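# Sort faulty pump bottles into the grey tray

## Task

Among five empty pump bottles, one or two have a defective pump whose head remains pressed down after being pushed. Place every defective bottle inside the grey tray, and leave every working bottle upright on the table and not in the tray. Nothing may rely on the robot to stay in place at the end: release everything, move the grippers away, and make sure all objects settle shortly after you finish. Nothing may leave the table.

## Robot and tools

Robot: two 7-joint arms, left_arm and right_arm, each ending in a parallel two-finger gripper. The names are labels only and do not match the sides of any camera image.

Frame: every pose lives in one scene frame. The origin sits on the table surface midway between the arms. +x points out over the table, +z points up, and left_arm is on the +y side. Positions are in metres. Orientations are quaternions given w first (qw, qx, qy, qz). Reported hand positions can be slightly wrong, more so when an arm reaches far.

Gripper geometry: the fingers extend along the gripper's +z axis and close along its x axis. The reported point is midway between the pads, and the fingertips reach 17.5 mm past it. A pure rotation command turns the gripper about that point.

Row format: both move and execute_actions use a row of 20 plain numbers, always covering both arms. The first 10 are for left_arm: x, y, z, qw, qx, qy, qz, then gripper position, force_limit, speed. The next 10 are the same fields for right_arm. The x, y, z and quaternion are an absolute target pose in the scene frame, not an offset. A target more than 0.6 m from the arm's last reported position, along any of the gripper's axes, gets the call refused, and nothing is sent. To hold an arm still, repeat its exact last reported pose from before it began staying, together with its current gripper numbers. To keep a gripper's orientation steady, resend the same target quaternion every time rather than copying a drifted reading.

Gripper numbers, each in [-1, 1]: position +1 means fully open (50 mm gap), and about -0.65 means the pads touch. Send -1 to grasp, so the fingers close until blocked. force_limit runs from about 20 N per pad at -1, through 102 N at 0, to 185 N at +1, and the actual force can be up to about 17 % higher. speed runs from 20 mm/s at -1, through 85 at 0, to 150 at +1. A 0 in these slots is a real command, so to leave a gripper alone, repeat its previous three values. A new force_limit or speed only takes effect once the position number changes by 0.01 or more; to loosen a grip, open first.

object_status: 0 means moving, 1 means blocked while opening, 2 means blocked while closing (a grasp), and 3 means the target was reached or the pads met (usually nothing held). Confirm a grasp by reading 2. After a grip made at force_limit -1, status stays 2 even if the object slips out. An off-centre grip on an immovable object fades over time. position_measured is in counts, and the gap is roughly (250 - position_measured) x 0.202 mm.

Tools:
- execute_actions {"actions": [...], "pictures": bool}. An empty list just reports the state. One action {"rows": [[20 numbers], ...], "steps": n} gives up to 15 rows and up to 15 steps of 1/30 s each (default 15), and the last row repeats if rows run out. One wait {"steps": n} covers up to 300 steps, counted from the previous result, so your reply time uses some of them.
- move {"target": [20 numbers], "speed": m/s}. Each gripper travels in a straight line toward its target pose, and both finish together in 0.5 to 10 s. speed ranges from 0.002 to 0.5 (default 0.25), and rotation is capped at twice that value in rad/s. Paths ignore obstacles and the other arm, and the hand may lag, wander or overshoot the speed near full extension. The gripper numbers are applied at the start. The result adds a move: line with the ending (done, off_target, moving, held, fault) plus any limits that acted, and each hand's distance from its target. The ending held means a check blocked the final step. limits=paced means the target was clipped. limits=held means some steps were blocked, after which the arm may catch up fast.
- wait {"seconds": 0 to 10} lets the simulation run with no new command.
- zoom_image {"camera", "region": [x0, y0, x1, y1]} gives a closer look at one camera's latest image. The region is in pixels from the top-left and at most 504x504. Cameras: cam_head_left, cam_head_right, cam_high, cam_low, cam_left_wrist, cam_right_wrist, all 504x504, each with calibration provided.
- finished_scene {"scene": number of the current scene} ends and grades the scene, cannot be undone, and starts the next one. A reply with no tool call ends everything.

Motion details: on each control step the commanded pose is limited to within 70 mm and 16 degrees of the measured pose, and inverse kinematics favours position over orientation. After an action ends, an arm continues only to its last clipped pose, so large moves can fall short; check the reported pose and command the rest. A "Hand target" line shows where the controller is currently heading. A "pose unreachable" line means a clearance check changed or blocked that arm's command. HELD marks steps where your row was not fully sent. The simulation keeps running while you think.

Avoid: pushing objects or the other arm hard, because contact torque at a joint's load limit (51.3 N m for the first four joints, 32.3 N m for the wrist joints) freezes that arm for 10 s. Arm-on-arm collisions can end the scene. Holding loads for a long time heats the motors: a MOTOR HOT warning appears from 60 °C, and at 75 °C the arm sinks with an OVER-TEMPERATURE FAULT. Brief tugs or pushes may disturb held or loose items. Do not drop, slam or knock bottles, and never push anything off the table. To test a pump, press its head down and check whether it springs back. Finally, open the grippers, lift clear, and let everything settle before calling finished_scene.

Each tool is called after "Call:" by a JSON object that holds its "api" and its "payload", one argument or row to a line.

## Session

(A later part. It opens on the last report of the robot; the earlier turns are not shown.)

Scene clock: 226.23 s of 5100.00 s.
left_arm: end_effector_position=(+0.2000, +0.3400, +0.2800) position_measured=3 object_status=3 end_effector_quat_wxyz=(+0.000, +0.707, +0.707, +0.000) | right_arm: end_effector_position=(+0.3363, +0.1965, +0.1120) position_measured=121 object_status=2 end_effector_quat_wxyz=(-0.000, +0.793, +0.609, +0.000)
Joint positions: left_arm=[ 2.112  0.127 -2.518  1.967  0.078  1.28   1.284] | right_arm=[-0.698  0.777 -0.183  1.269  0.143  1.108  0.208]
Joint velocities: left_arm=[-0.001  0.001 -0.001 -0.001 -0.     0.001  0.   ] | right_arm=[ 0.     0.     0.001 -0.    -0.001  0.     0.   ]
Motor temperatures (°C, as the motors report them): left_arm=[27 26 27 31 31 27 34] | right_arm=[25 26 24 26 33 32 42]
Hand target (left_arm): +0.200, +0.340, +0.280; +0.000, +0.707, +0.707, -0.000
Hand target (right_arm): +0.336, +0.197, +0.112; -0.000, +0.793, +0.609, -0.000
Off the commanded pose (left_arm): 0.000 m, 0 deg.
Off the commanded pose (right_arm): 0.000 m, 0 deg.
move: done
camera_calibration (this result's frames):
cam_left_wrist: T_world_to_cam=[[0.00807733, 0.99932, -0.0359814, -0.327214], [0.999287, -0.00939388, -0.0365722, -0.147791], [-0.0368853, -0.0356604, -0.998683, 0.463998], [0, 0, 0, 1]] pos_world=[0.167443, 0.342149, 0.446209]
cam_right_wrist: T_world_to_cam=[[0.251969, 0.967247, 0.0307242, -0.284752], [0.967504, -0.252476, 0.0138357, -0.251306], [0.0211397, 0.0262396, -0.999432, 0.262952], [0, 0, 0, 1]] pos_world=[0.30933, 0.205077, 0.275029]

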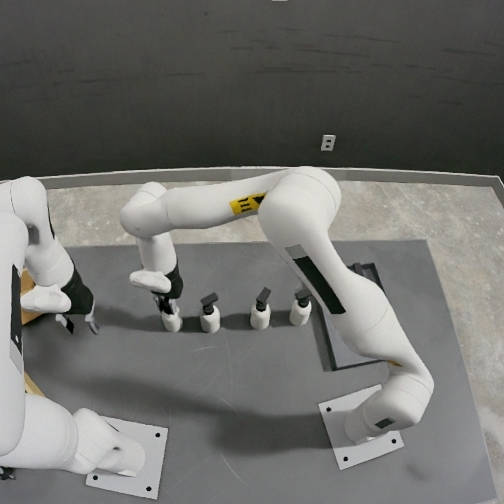

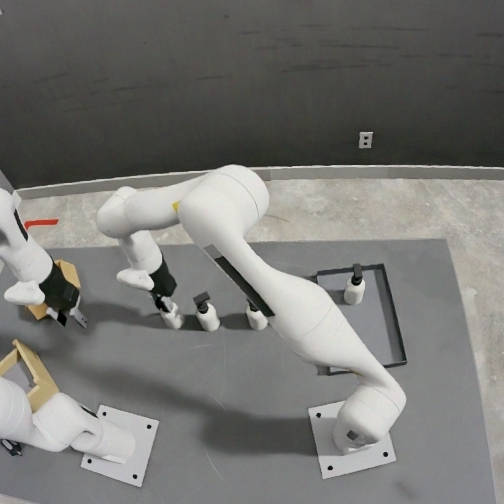

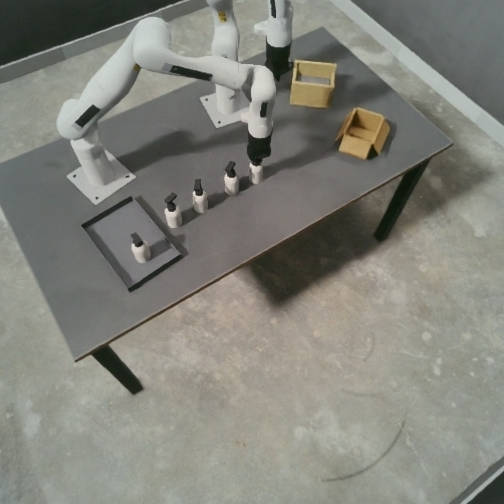

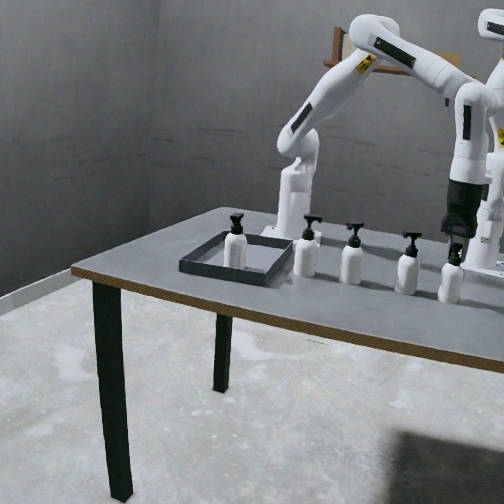

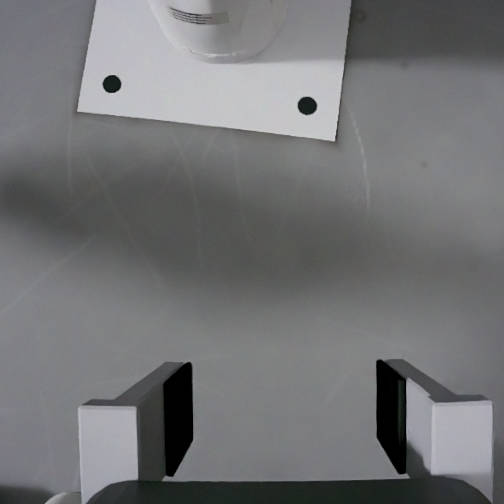

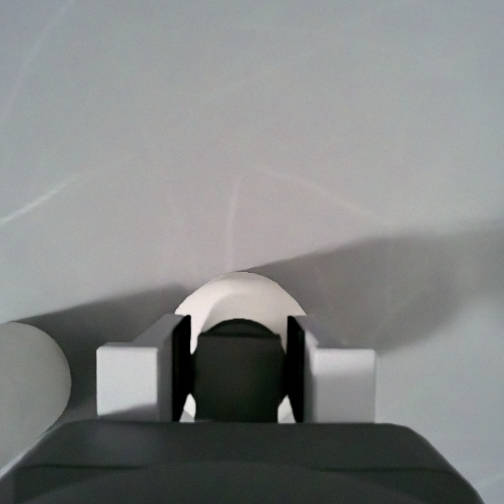

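Call:
{"api": "move", "payload": {
  "target": [0.2,0.34,0.28,0,0.707,0.707,0,1,0,0.5,0.3363,0.1965,0.28,0,0.793,0.609,0,-1,-0.6,0.5],
  "speed": 0.15
}}

Call:
{"api": "move", "payload": {
  "target": [0.2,0.34,0.28,0,0.707,0.707,0,1,0,0.5,0.30,-0.31,0.28,0,0.707,0.707,0,-1,-0.6,0.5]
}}

Call:
{"api": "move", "payload": {
  "target": [0.2,0.34,0.28,0,0.707,0.707,0,1,0,0.5,0.30,-0.31,0.13,0,0.707,0.707,0,-1,-0.6,0.5],
  "speed": 0.15
}}

Call:
{"api": "move", "payload": {
  "target": [0.2,0.34,0.28,0,0.707,0.707,0,1,0,0.5,0.30,-0.31,0.117,0,0.707,0.707,0,-1,-0.6,0.5],
  "speed": 0.03
}}

Call:
{"api": "move", "payload": {
  "target": [0.2,0.34,0.28,0,0.707,0.707,0,1,0,0.5,0.30,-0.31,0.117,0,0.707,0.707,0,1,0,0.5]
}}

Call:
{"api": "move", "payload": {
  "target": [0.2,0.34,0.28,0,0.707,0.707,0,1,0,0.5,0.30,-0.31,0.26,0,0.707,0.707,0,1,0,0.5],
  "speed": 0.15
}}

Scene clock: 239.97 s of 5100.00 s.
left_arm: end_effector_position=(+0.2000, +0.3400, +0.2800) position_measured=3 object_status=3 end_effector_quat_wxyz=(+0.000, +0.707, +0.707, +0.000) | right_arm: end_effector_position=(+0.3359, +0.1959, +0.2802) position_measured=121 object_status=2 end_effector_quat_wxyz=(-0.000, +0.793, +0.609, +0.000)
Joint positions: left_arm=[ 2.112  0.127 -2.518  1.967  0.078  1.28   1.284] | right_arm=[-0.713  0.664 -0.185  0.926  0.114  1.56   0.24 ]
Joint velocities: left_arm=[-0.001  0.    -0.    -0.001 -0.001  0.     0.   ] | right_arm=[-0.001  0.003 -0.001 -0.004  0.001  0.004  0.   ]
Motor temperatures (°C, as the motors report them): left_arm=[27 26 27 31 31 27 34] | right_arm=[25 26 24 26 33 32 42]
Hand target (left_arm): +0.200, +0.340, +0.280; -0.000, +0.707, +0.707, -0.000
Hand target (right_arm): +0.336, +0.196, +0.280; -0.000, +0.793, +0.609, -0.000
Off the commanded pose (left_arm): 0.000 m, 0 deg.
Off the commanded pose (right_arm): 0.001 m, 0 deg.
After step 90, 9.17 s passed at rest.
move: done
camera_calibration (this result's frames):
cam_left_wrist: T_world_to_cam=[[0.00807756, 0.99932, -0.0359812, -0.327214], [0.999287, -0.00939409, -0.036572, -0.147791], [-0.0368851, -0.0356601, -0.998683, 0.463998], [0, 0, 0, 1]] pos_world=[0.167443, 0.342149, 0.446209]
cam_right_wrist: T_world_to_cam=[[0.252942, 0.966986, 0.0309488, -0.28955], [0.967247, -0.253456, 0.0139046, -0.253107], [0.0212897, 0.026418, -0.999424, 0.431025], [0, 0, 0, 1]] pos_world=[0.30888, 0.204453, 0.443258]

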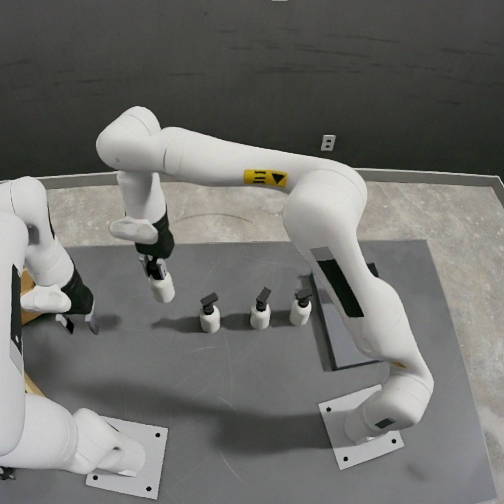

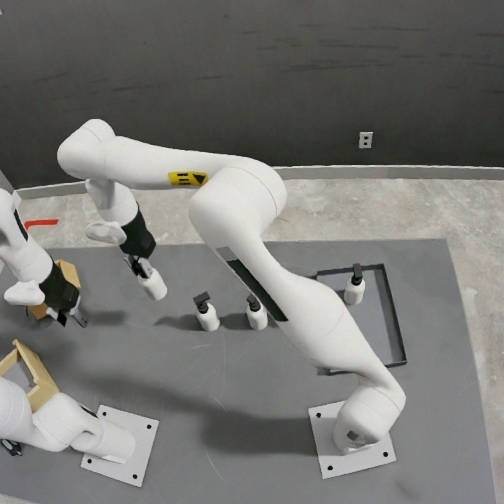

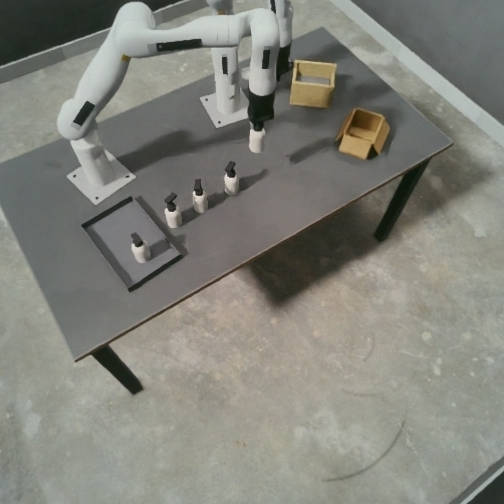

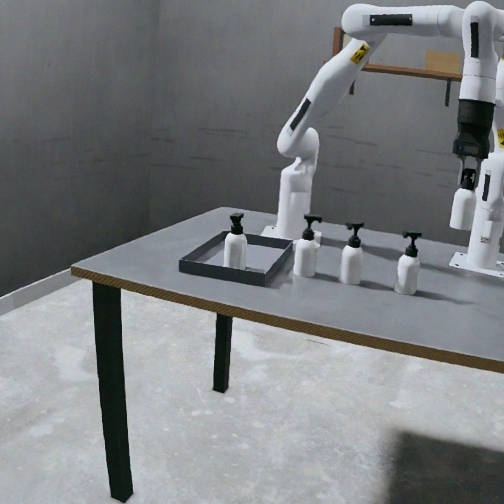

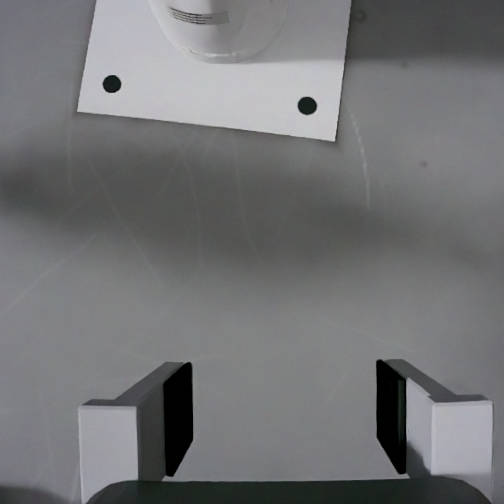

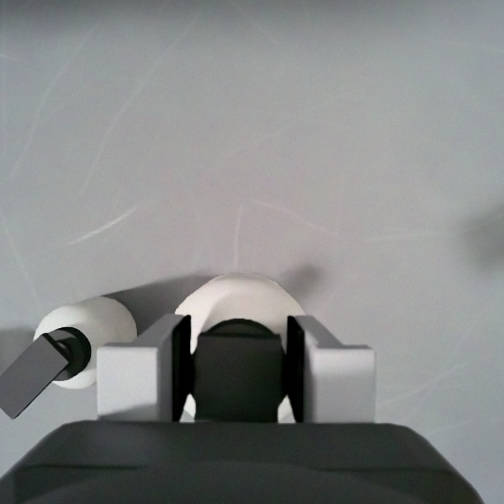

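Scene clock: 242.50 s of 5100.00 s.
left_arm: end_effector_position=(+0.2000, +0.3400, +0.2800) position_measured=3 object_status=3 end_effector_quat_wxyz=(+0.000, +0.707, +0.707, +0.000) | right_arm: end_effector_position=(+0.3011, -0.3111, +0.2795) position_measured=121 object_status=2 end_effector_quat_wxyz=(+0.001, +0.707, +0.708, -0.002)
Joint positions: left_arm=[ 2.112  0.127 -2.518  1.967  0.078  1.28   1.284] | right_arm=[ 0.078 -0.014  0.147  1.892  0.006  1.264  1.587]
Joint velocities: left_arm=[-0.    -0.001  0.     0.001  0.001 -0.001  0.   ] | right_arm=[ 0.003 -0.     0.005 -0.001 -0.002 -0.     0.005]
Motor temperatures (°C, as the motors report them): left_arm=[27 26 27 31 31 27 34] | right_arm=[25 26 24 26 33 32 42]
Hand target (left_arm): +0.200, +0.340, +0.280; -0.000, +0.707, +0.707, -0.000
Hand target (right_arm): +0.301, -0.311, +0.279; +0.001, +0.707, +0.707, -0.002
Off the commanded pose (left_arm): 0.000 m, 0 deg.
Off the commanded pose (right_arm): 0.002 m, 0 deg.
move: done
camera_calibration (this result's frames):
cam_left_wrist: T_world_to_cam=[[0.00807758, 0.99932, -0.0359814, -0.327214], [0.999287, -0.00939413, -0.0365722, -0.147791], [-0.0368853, -0.0356603, -0.998683, 0.463998], [0, 0, 0, 1]] pos_world=[0.167443, 0.342149, 0.446209]
cam_right_wrist: T_world_to_cam=[[-0.00731686, 0.999622, 0.026507, 0.299275], [0.999883, 0.00695847, 0.0135878, -0.276659], [0.0133982, 0.0266034, -0.999556, 0.446868], [0, 0, 0, 1]] pos_world=[0.272829, -0.309125, 0.442496]

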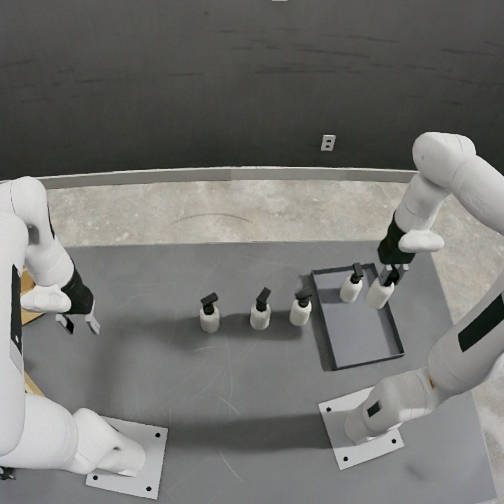

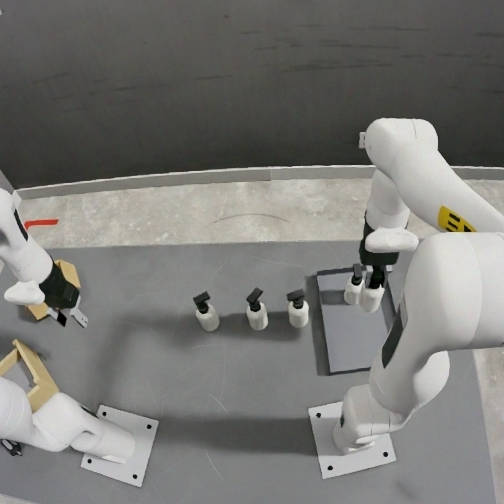

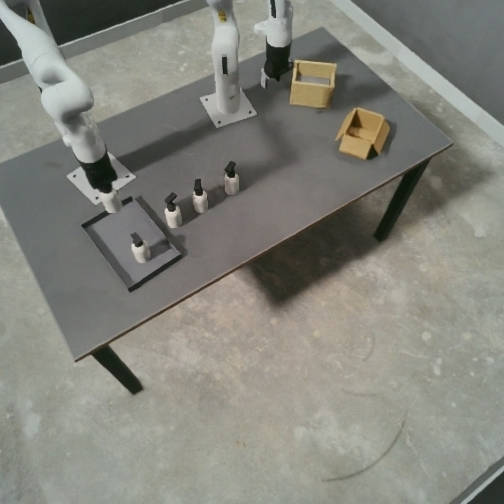

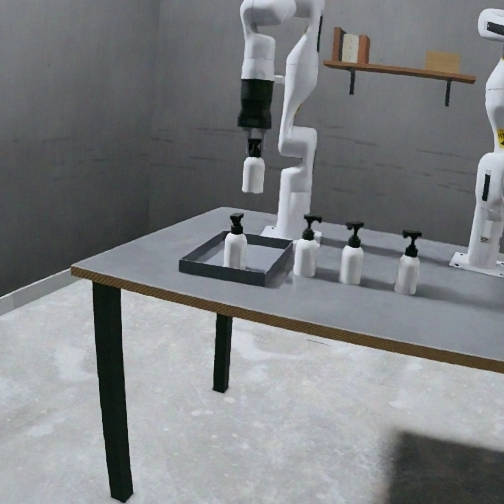

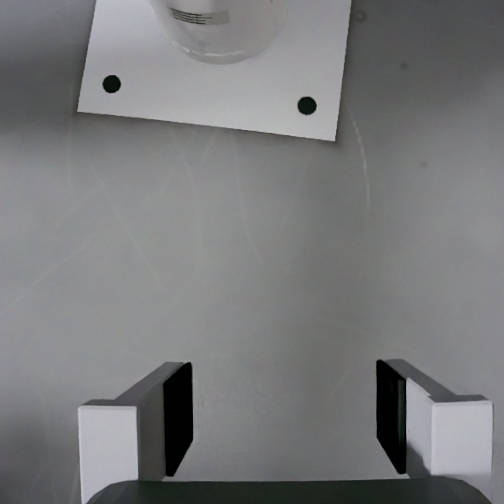

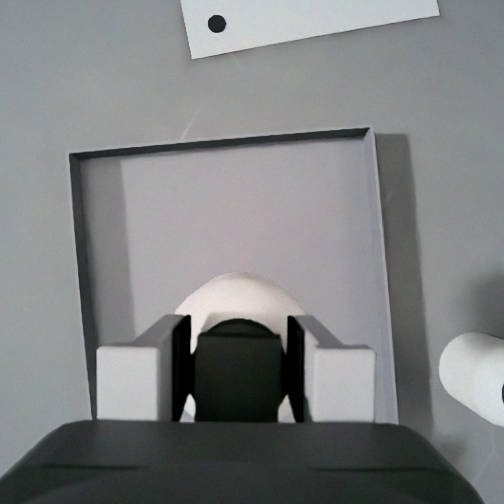

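Scene clock: 243.97 s of 5100.00 s.
left_arm: end_effector_position=(+0.2000, +0.3400, +0.2800) position_measured=3 object_status=3 end_effector_quat_wxyz=(+0.000, +0.707, +0.707, +0.000) | right_arm: end_effector_position=(+0.3008, -0.3098, +0.1299) position_measured=121 object_status=2 end_effector_quat_wxyz=(+0.000, +0.707, +0.708, +0.000)
Joint positions: left_arm=[ 2.112  0.127 -2.518  1.967  0.078  1.28   1.284] | right_arm=[ 0.103  0.209  0.146  2.214 -0.046  0.721  1.644]
Joint velocities: left_arm=[-0.001 -0.    -0.001  0.001 -0.001  0.001 -0.   ] | right_arm=[ 0.001  0.005 -0.     0.    -0.001 -0.002  0.   ]
Motor temperatures (°C, as the motors report them): left_arm=[27 26 27 31 31 27 34] | right_arm=[25 26 24 26 33 32 42]
Hand target (left_arm): +0.200, +0.340, +0.280; -0.000, +0.707, +0.707, -0.000
Hand target (right_arm): +0.301, -0.310, +0.130; -0.000, +0.707, +0.707, +0.000
Off the commanded pose (left_arm): 0.000 m, 0 deg.
Off the commanded pose (right_arm): 0.001 m, 0 deg.
move: done
camera_calibration (this result's frames):
cam_left_wrist: T_world_to_cam=[[0.00807753, 0.99932, -0.0359813, -0.327214], [0.999287, -0.00939408, -0.0365723, -0.147791], [-0.0368854, -0.0356602, -0.998683, 0.463998], [0, 0, 0, 1]] pos_world=[0.167443, 0.342149, 0.446209]
cam_right_wrist: T_world_to_cam=[[-0.00729791, 0.999498, 0.0308454, 0.301378], [0.999874, 0.0068586, 0.0143244, -0.274446], [0.0141057, 0.0309461, -0.999422, 0.298458], [0, 0, 0, 1]] pos_world=[0.272401, -0.30858, 0.29292]

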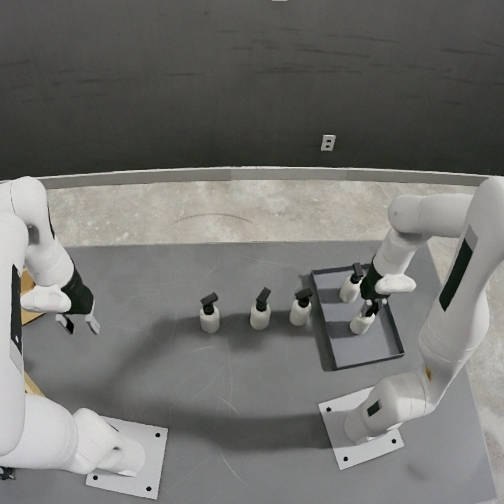

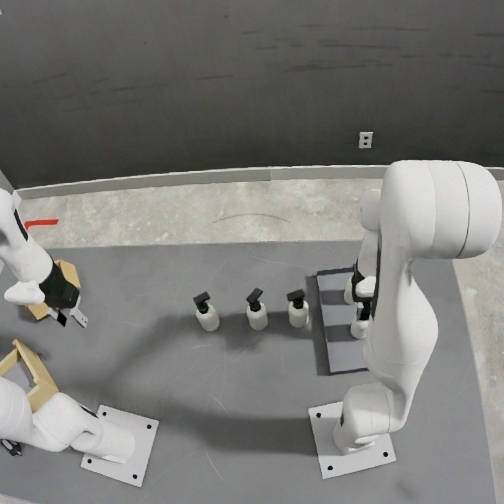

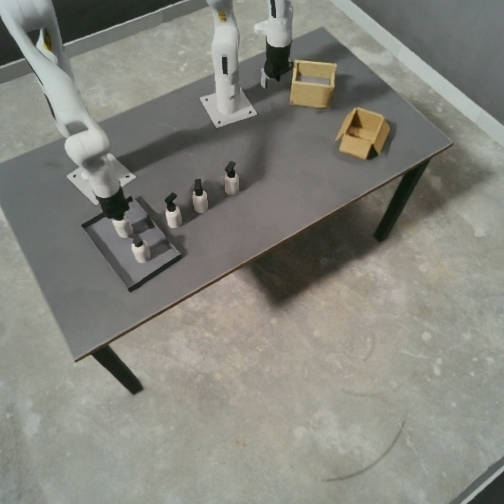

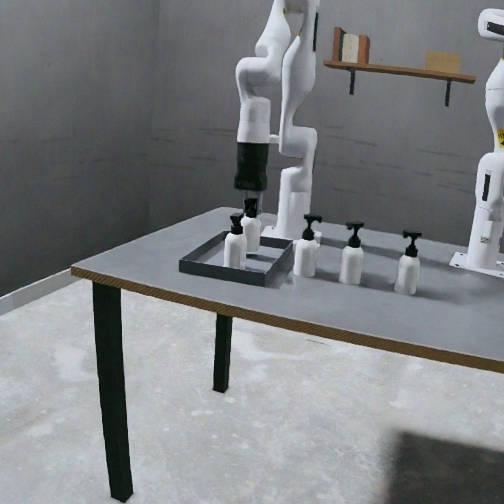

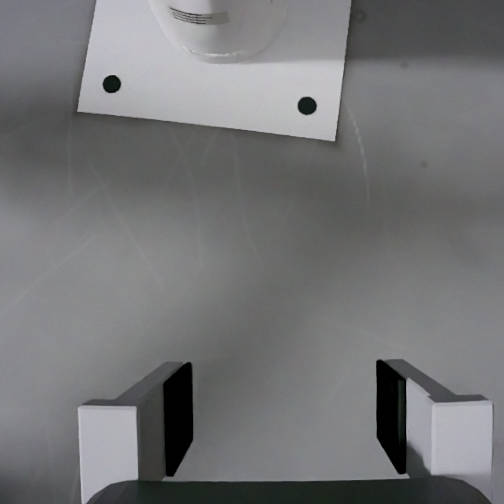

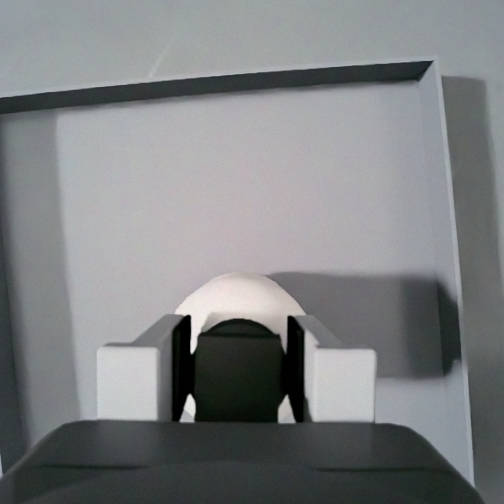

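Scene clock: 244.70 s of 5100.00 s.
left_arm: end_effector_position=(+0.2000, +0.3400, +0.2800) position_measured=3 object_status=3 end_effector_quat_wxyz=(+0.000, +0.707, +0.707, +0.000) | right_arm: end_effector_position=(+0.3001, -0.3100, +0.1171) position_measured=121 object_status=2 end_effector_quat_wxyz=(+0.000, +0.707, +0.707, +0.000)
Joint positions: left_arm=[ 2.112  0.127 -2.518  1.967  0.078  1.28   1.284] | right_arm=[ 0.108  0.237  0.143  2.236 -0.054  0.671  1.652]
Joint velocities: left_arm=[ 0.001  0.     0.     0.001  0.001 -0.001  0.   ] | right_arm=[ 0.001  0.005  0.     0.002 -0.001 -0.004  0.001]
Motor temperatures (°C, as the motors report them): left_arm=[27 26 27 31 31 27 34] | right_arm=[25 26 24 26 33 32 42]
Hand target (left_arm): +0.200, +0.340, +0.280; +0.000, +0.707, +0.707, -0.000
Hand target (right_arm): +0.300, -0.310, +0.117; -0.000, +0.707, +0.707, +0.000
Off the commanded pose (left_arm): 0.000 m, 0 deg.
Off the commanded pose (right_arm): 0.000 m, 0 deg.
move: done
camera_calibration (this result's frames):
cam_left_wrist: T_world_to_cam=[[0.00807726, 0.99932, -0.0359811, -0.327214], [0.999287, -0.00939378, -0.0365719, -0.147791], [-0.0368851, -0.03566, -0.998683, 0.463998], [0, 0, 0, 1]] pos_world=[0.167443, 0.342149, 0.446209]
cam_right_wrist: T_world_to_cam=[[-0.00633279, 0.999509, 0.0306886, 0.301637], [0.999883, 0.00590087, 0.0141445, -0.273899], [0.0139565, 0.0307746, -0.999429, 0.28567], [0, 0, 0, 1]] pos_world=[0.27179, -0.308664, 0.280124]

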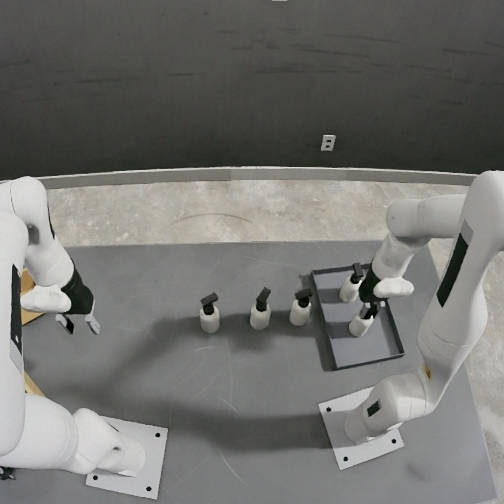

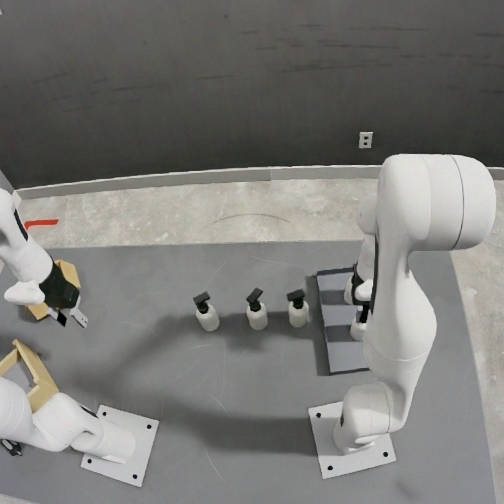

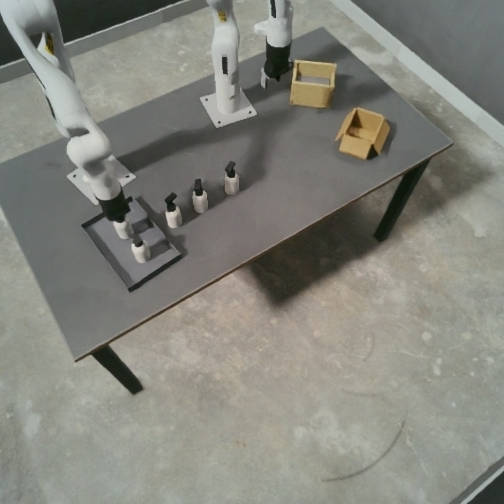

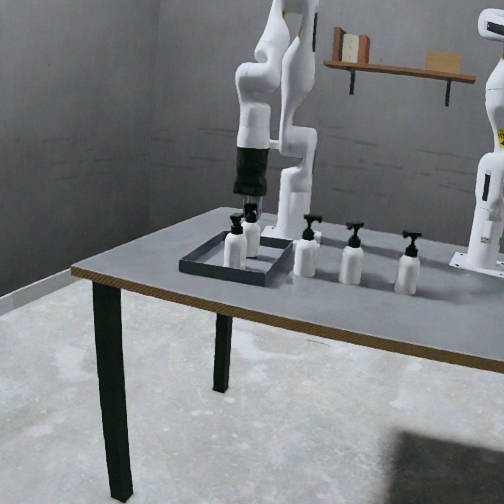

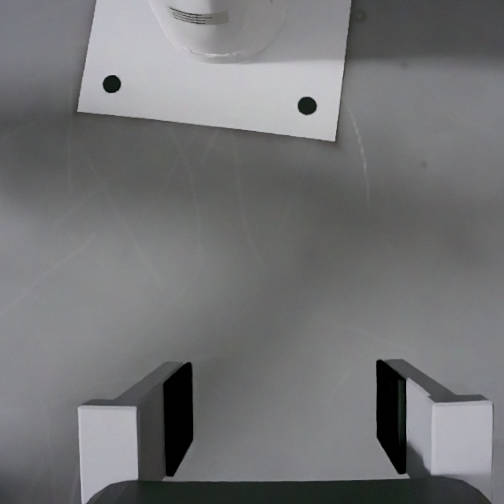

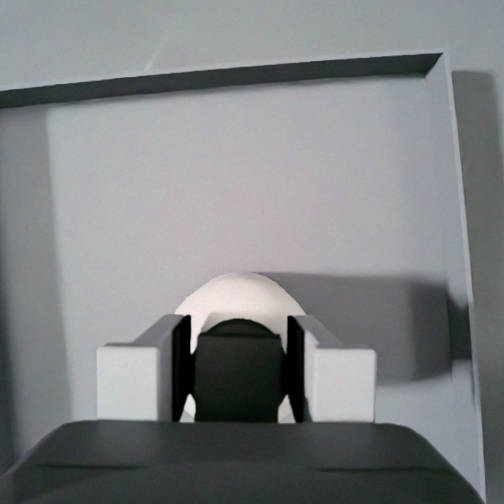

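Scene clock: 245.40 s of 5100.00 s.
left_arm: end_effector_position=(+0.2000, +0.3400, +0.2800) position_measured=3 object_status=3 end_effector_quat_wxyz=(+0.000, +0.707, +0.707, +0.000) | right_arm: end_effector_position=(+0.3000, -0.3100, +0.1170) position_measured=3 object_status=3 end_effector_quat_wxyz=(+0.000, +0.707, +0.707, +0.000)
Joint positions: left_arm=[ 2.112  0.127 -2.518  1.967  0.078  1.28   1.284] | right_arm=[ 0.108  0.238  0.143  2.236 -0.054  0.671  1.652]
Joint velocities: left_arm=[ 0.001  0.001 -0.001  0.     0.001  0.001 -0.001] | right_arm=[-0.    -0.001 -0.    -0.001 -0.    -0.     0.001]
Motor temperatures (°C, as the motors report them): left_arm=[27 26 27 31 31 27 34] | right_arm=[25 26 24 26 33 32 42]
Hand target (left_arm): +0.200, +0.340, +0.280; +0.000, +0.707, +0.707, -0.000
Hand target (right_arm): +0.300, -0.310, +0.117; +0.000, +0.707, +0.707, -0.000
Off the commanded pose (left_arm): 0.000 m, 0 deg.
Off the commanded pose (right_arm): 0.000 m, 0 deg.
move: done
camera_calibration (this result's frames):
cam_left_wrist: T_world_to_cam=[[0.00807766, 0.99932, -0.035981, -0.327214], [0.999287, -0.00939419, -0.0365722, -0.147791], [-0.0368853, -0.0356599, -0.998683, 0.463998], [0, 0, 0, 1]] pos_world=[0.167443, 0.342149, 0.446209]
cam_right_wrist: T_world_to_cam=[[-0.00615434, 0.999512, 0.0306346, 0.301637], [0.999888, 0.00573308, 0.01382, -0.273793], [0.0136376, 0.0307163, -0.999435, 0.285631], [0, 0, 0, 1]] pos_world=[0.271724, -0.308693, 0.280013]

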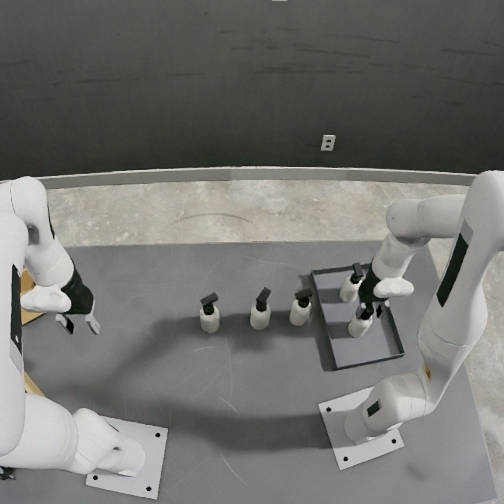

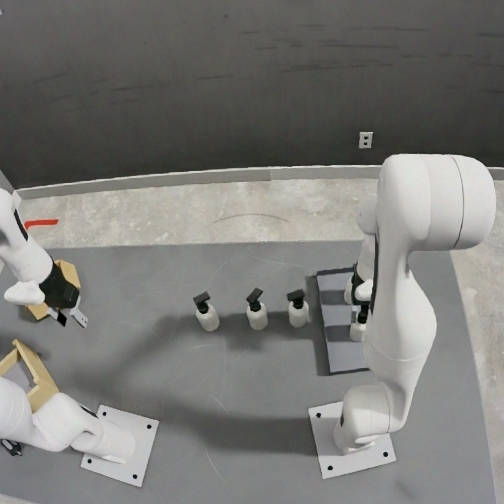

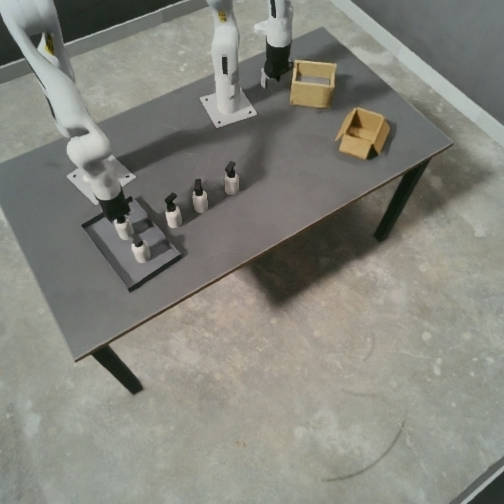

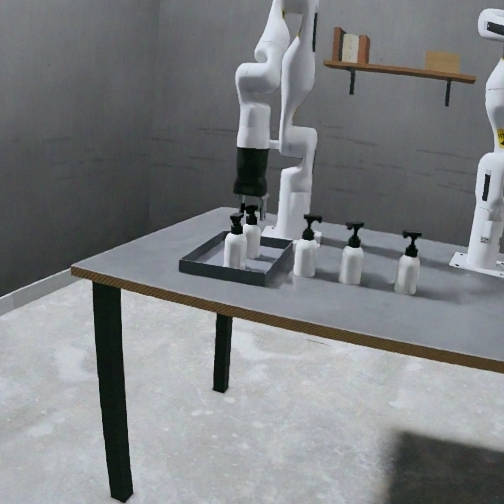

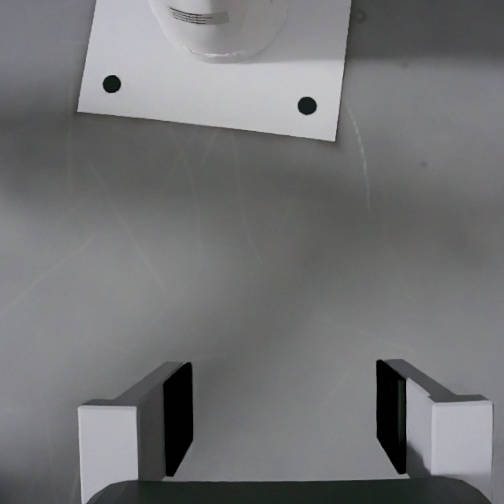

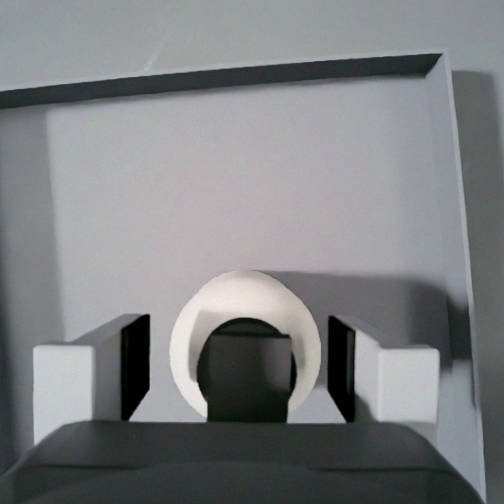

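Scene clock: 246.80 s of 5100.00 s.
left_arm: end_effector_position=(+0.2000, +0.3400, +0.2800) position_measured=3 object_status=3 end_effector_quat_wxyz=(+0.000, +0.707, +0.707, +0.000) | right_arm: end_effector_position=(+0.2993, -0.3102, +0.2602) position_measured=3 object_status=3 end_effector_quat_wxyz=(+0.000, +0.707, +0.707, -0.000)
Joint positions: left_arm=[ 2.112  0.127 -2.518  1.967  0.078  1.28   1.284] | right_arm=[ 0.079 -0.001  0.15   1.945  0.     1.198  1.59 ]
Joint velocities: left_arm=[ 0.001 -0.    -0.    -0.001 -0.001  0.    -0.   ] | right_arm=[-0.    -0.003 -0.    -0.002  0.     0.003  0.   ]
Motor temperatures (°C, as the motors report them): left_arm=[27 26 27 31 31 27 34] | right_arm=[25 26 24 26 33 32 42]
Hand target (left_arm): +0.200, +0.340, +0.280; -0.000, +0.707, +0.707, -0.000
Hand target (right_arm): +0.299, -0.310, +0.260; +0.000, +0.707, +0.707, -0.000
Off the commanded pose (left_arm): 0.000 m, 0 deg.
Off the commanded pose (right_arm): 0.001 m, 0 deg.
move: done
camera_calibration (this result's frames):
cam_left_wrist: T_world_to_cam=[[0.00807762, 0.99932, -0.0359813, -0.327214], [0.999287, -0.00939416, -0.0365722, -0.147791], [-0.0368854, -0.0356602, -0.998683, 0.463998], [0, 0, 0, 1]] pos_world=[0.167443, 0.342149, 0.446209]
cam_right_wrist: T_world_to_cam=[[-0.00513786, 0.999524, 0.0304257, 0.297157], [0.999896, 0.00472541, 0.0136124, -0.275369], [0.0134621, 0.0304924, -0.999444, 0.428711], [0, 0, 0, 1]] pos_world=[0.271096, -0.308786, 0.42318]

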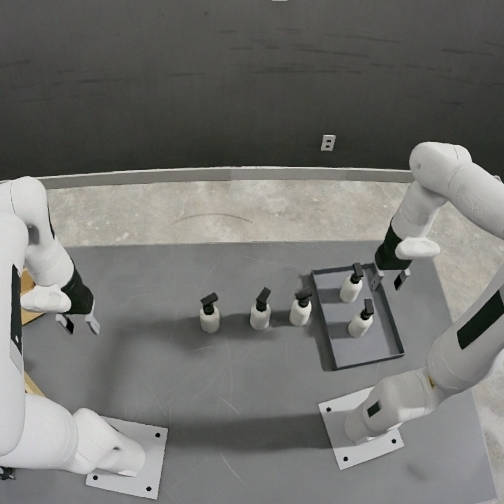

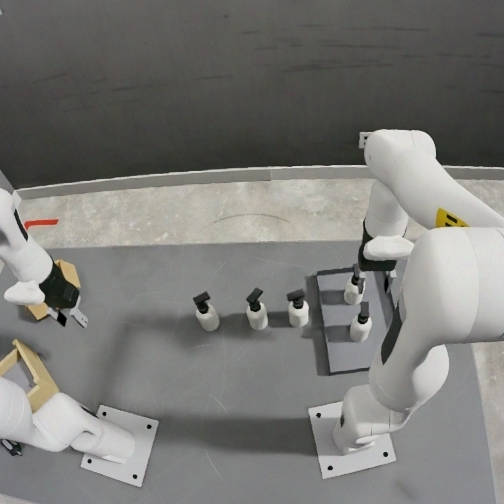

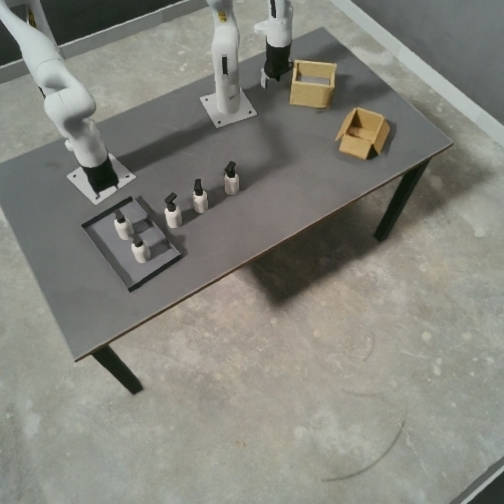

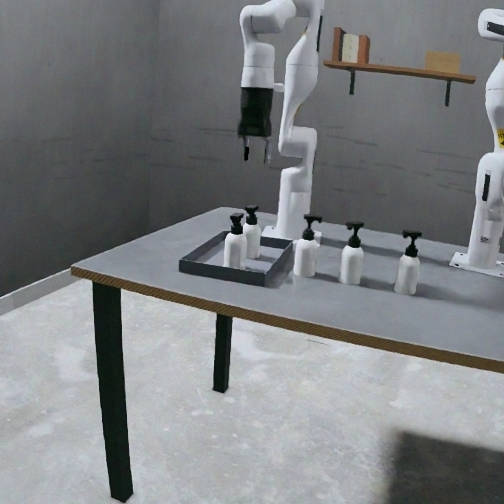

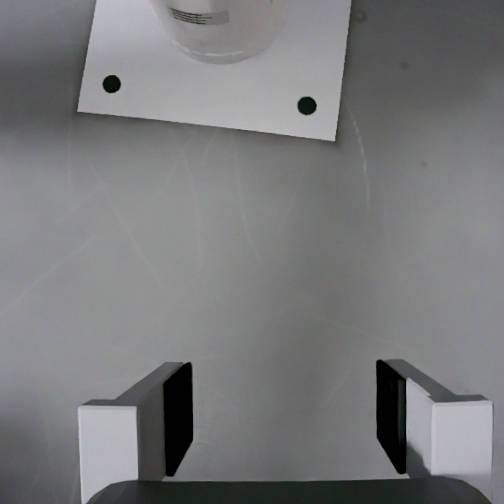

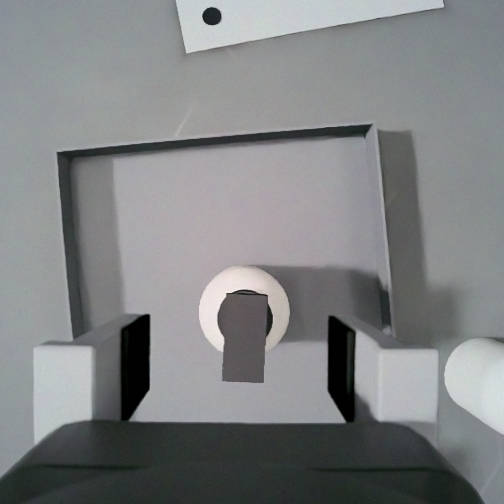

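Call:
{"api": "finished_scene", "payload": {
  "scene": 2
}}

The scene is finished: the task was done.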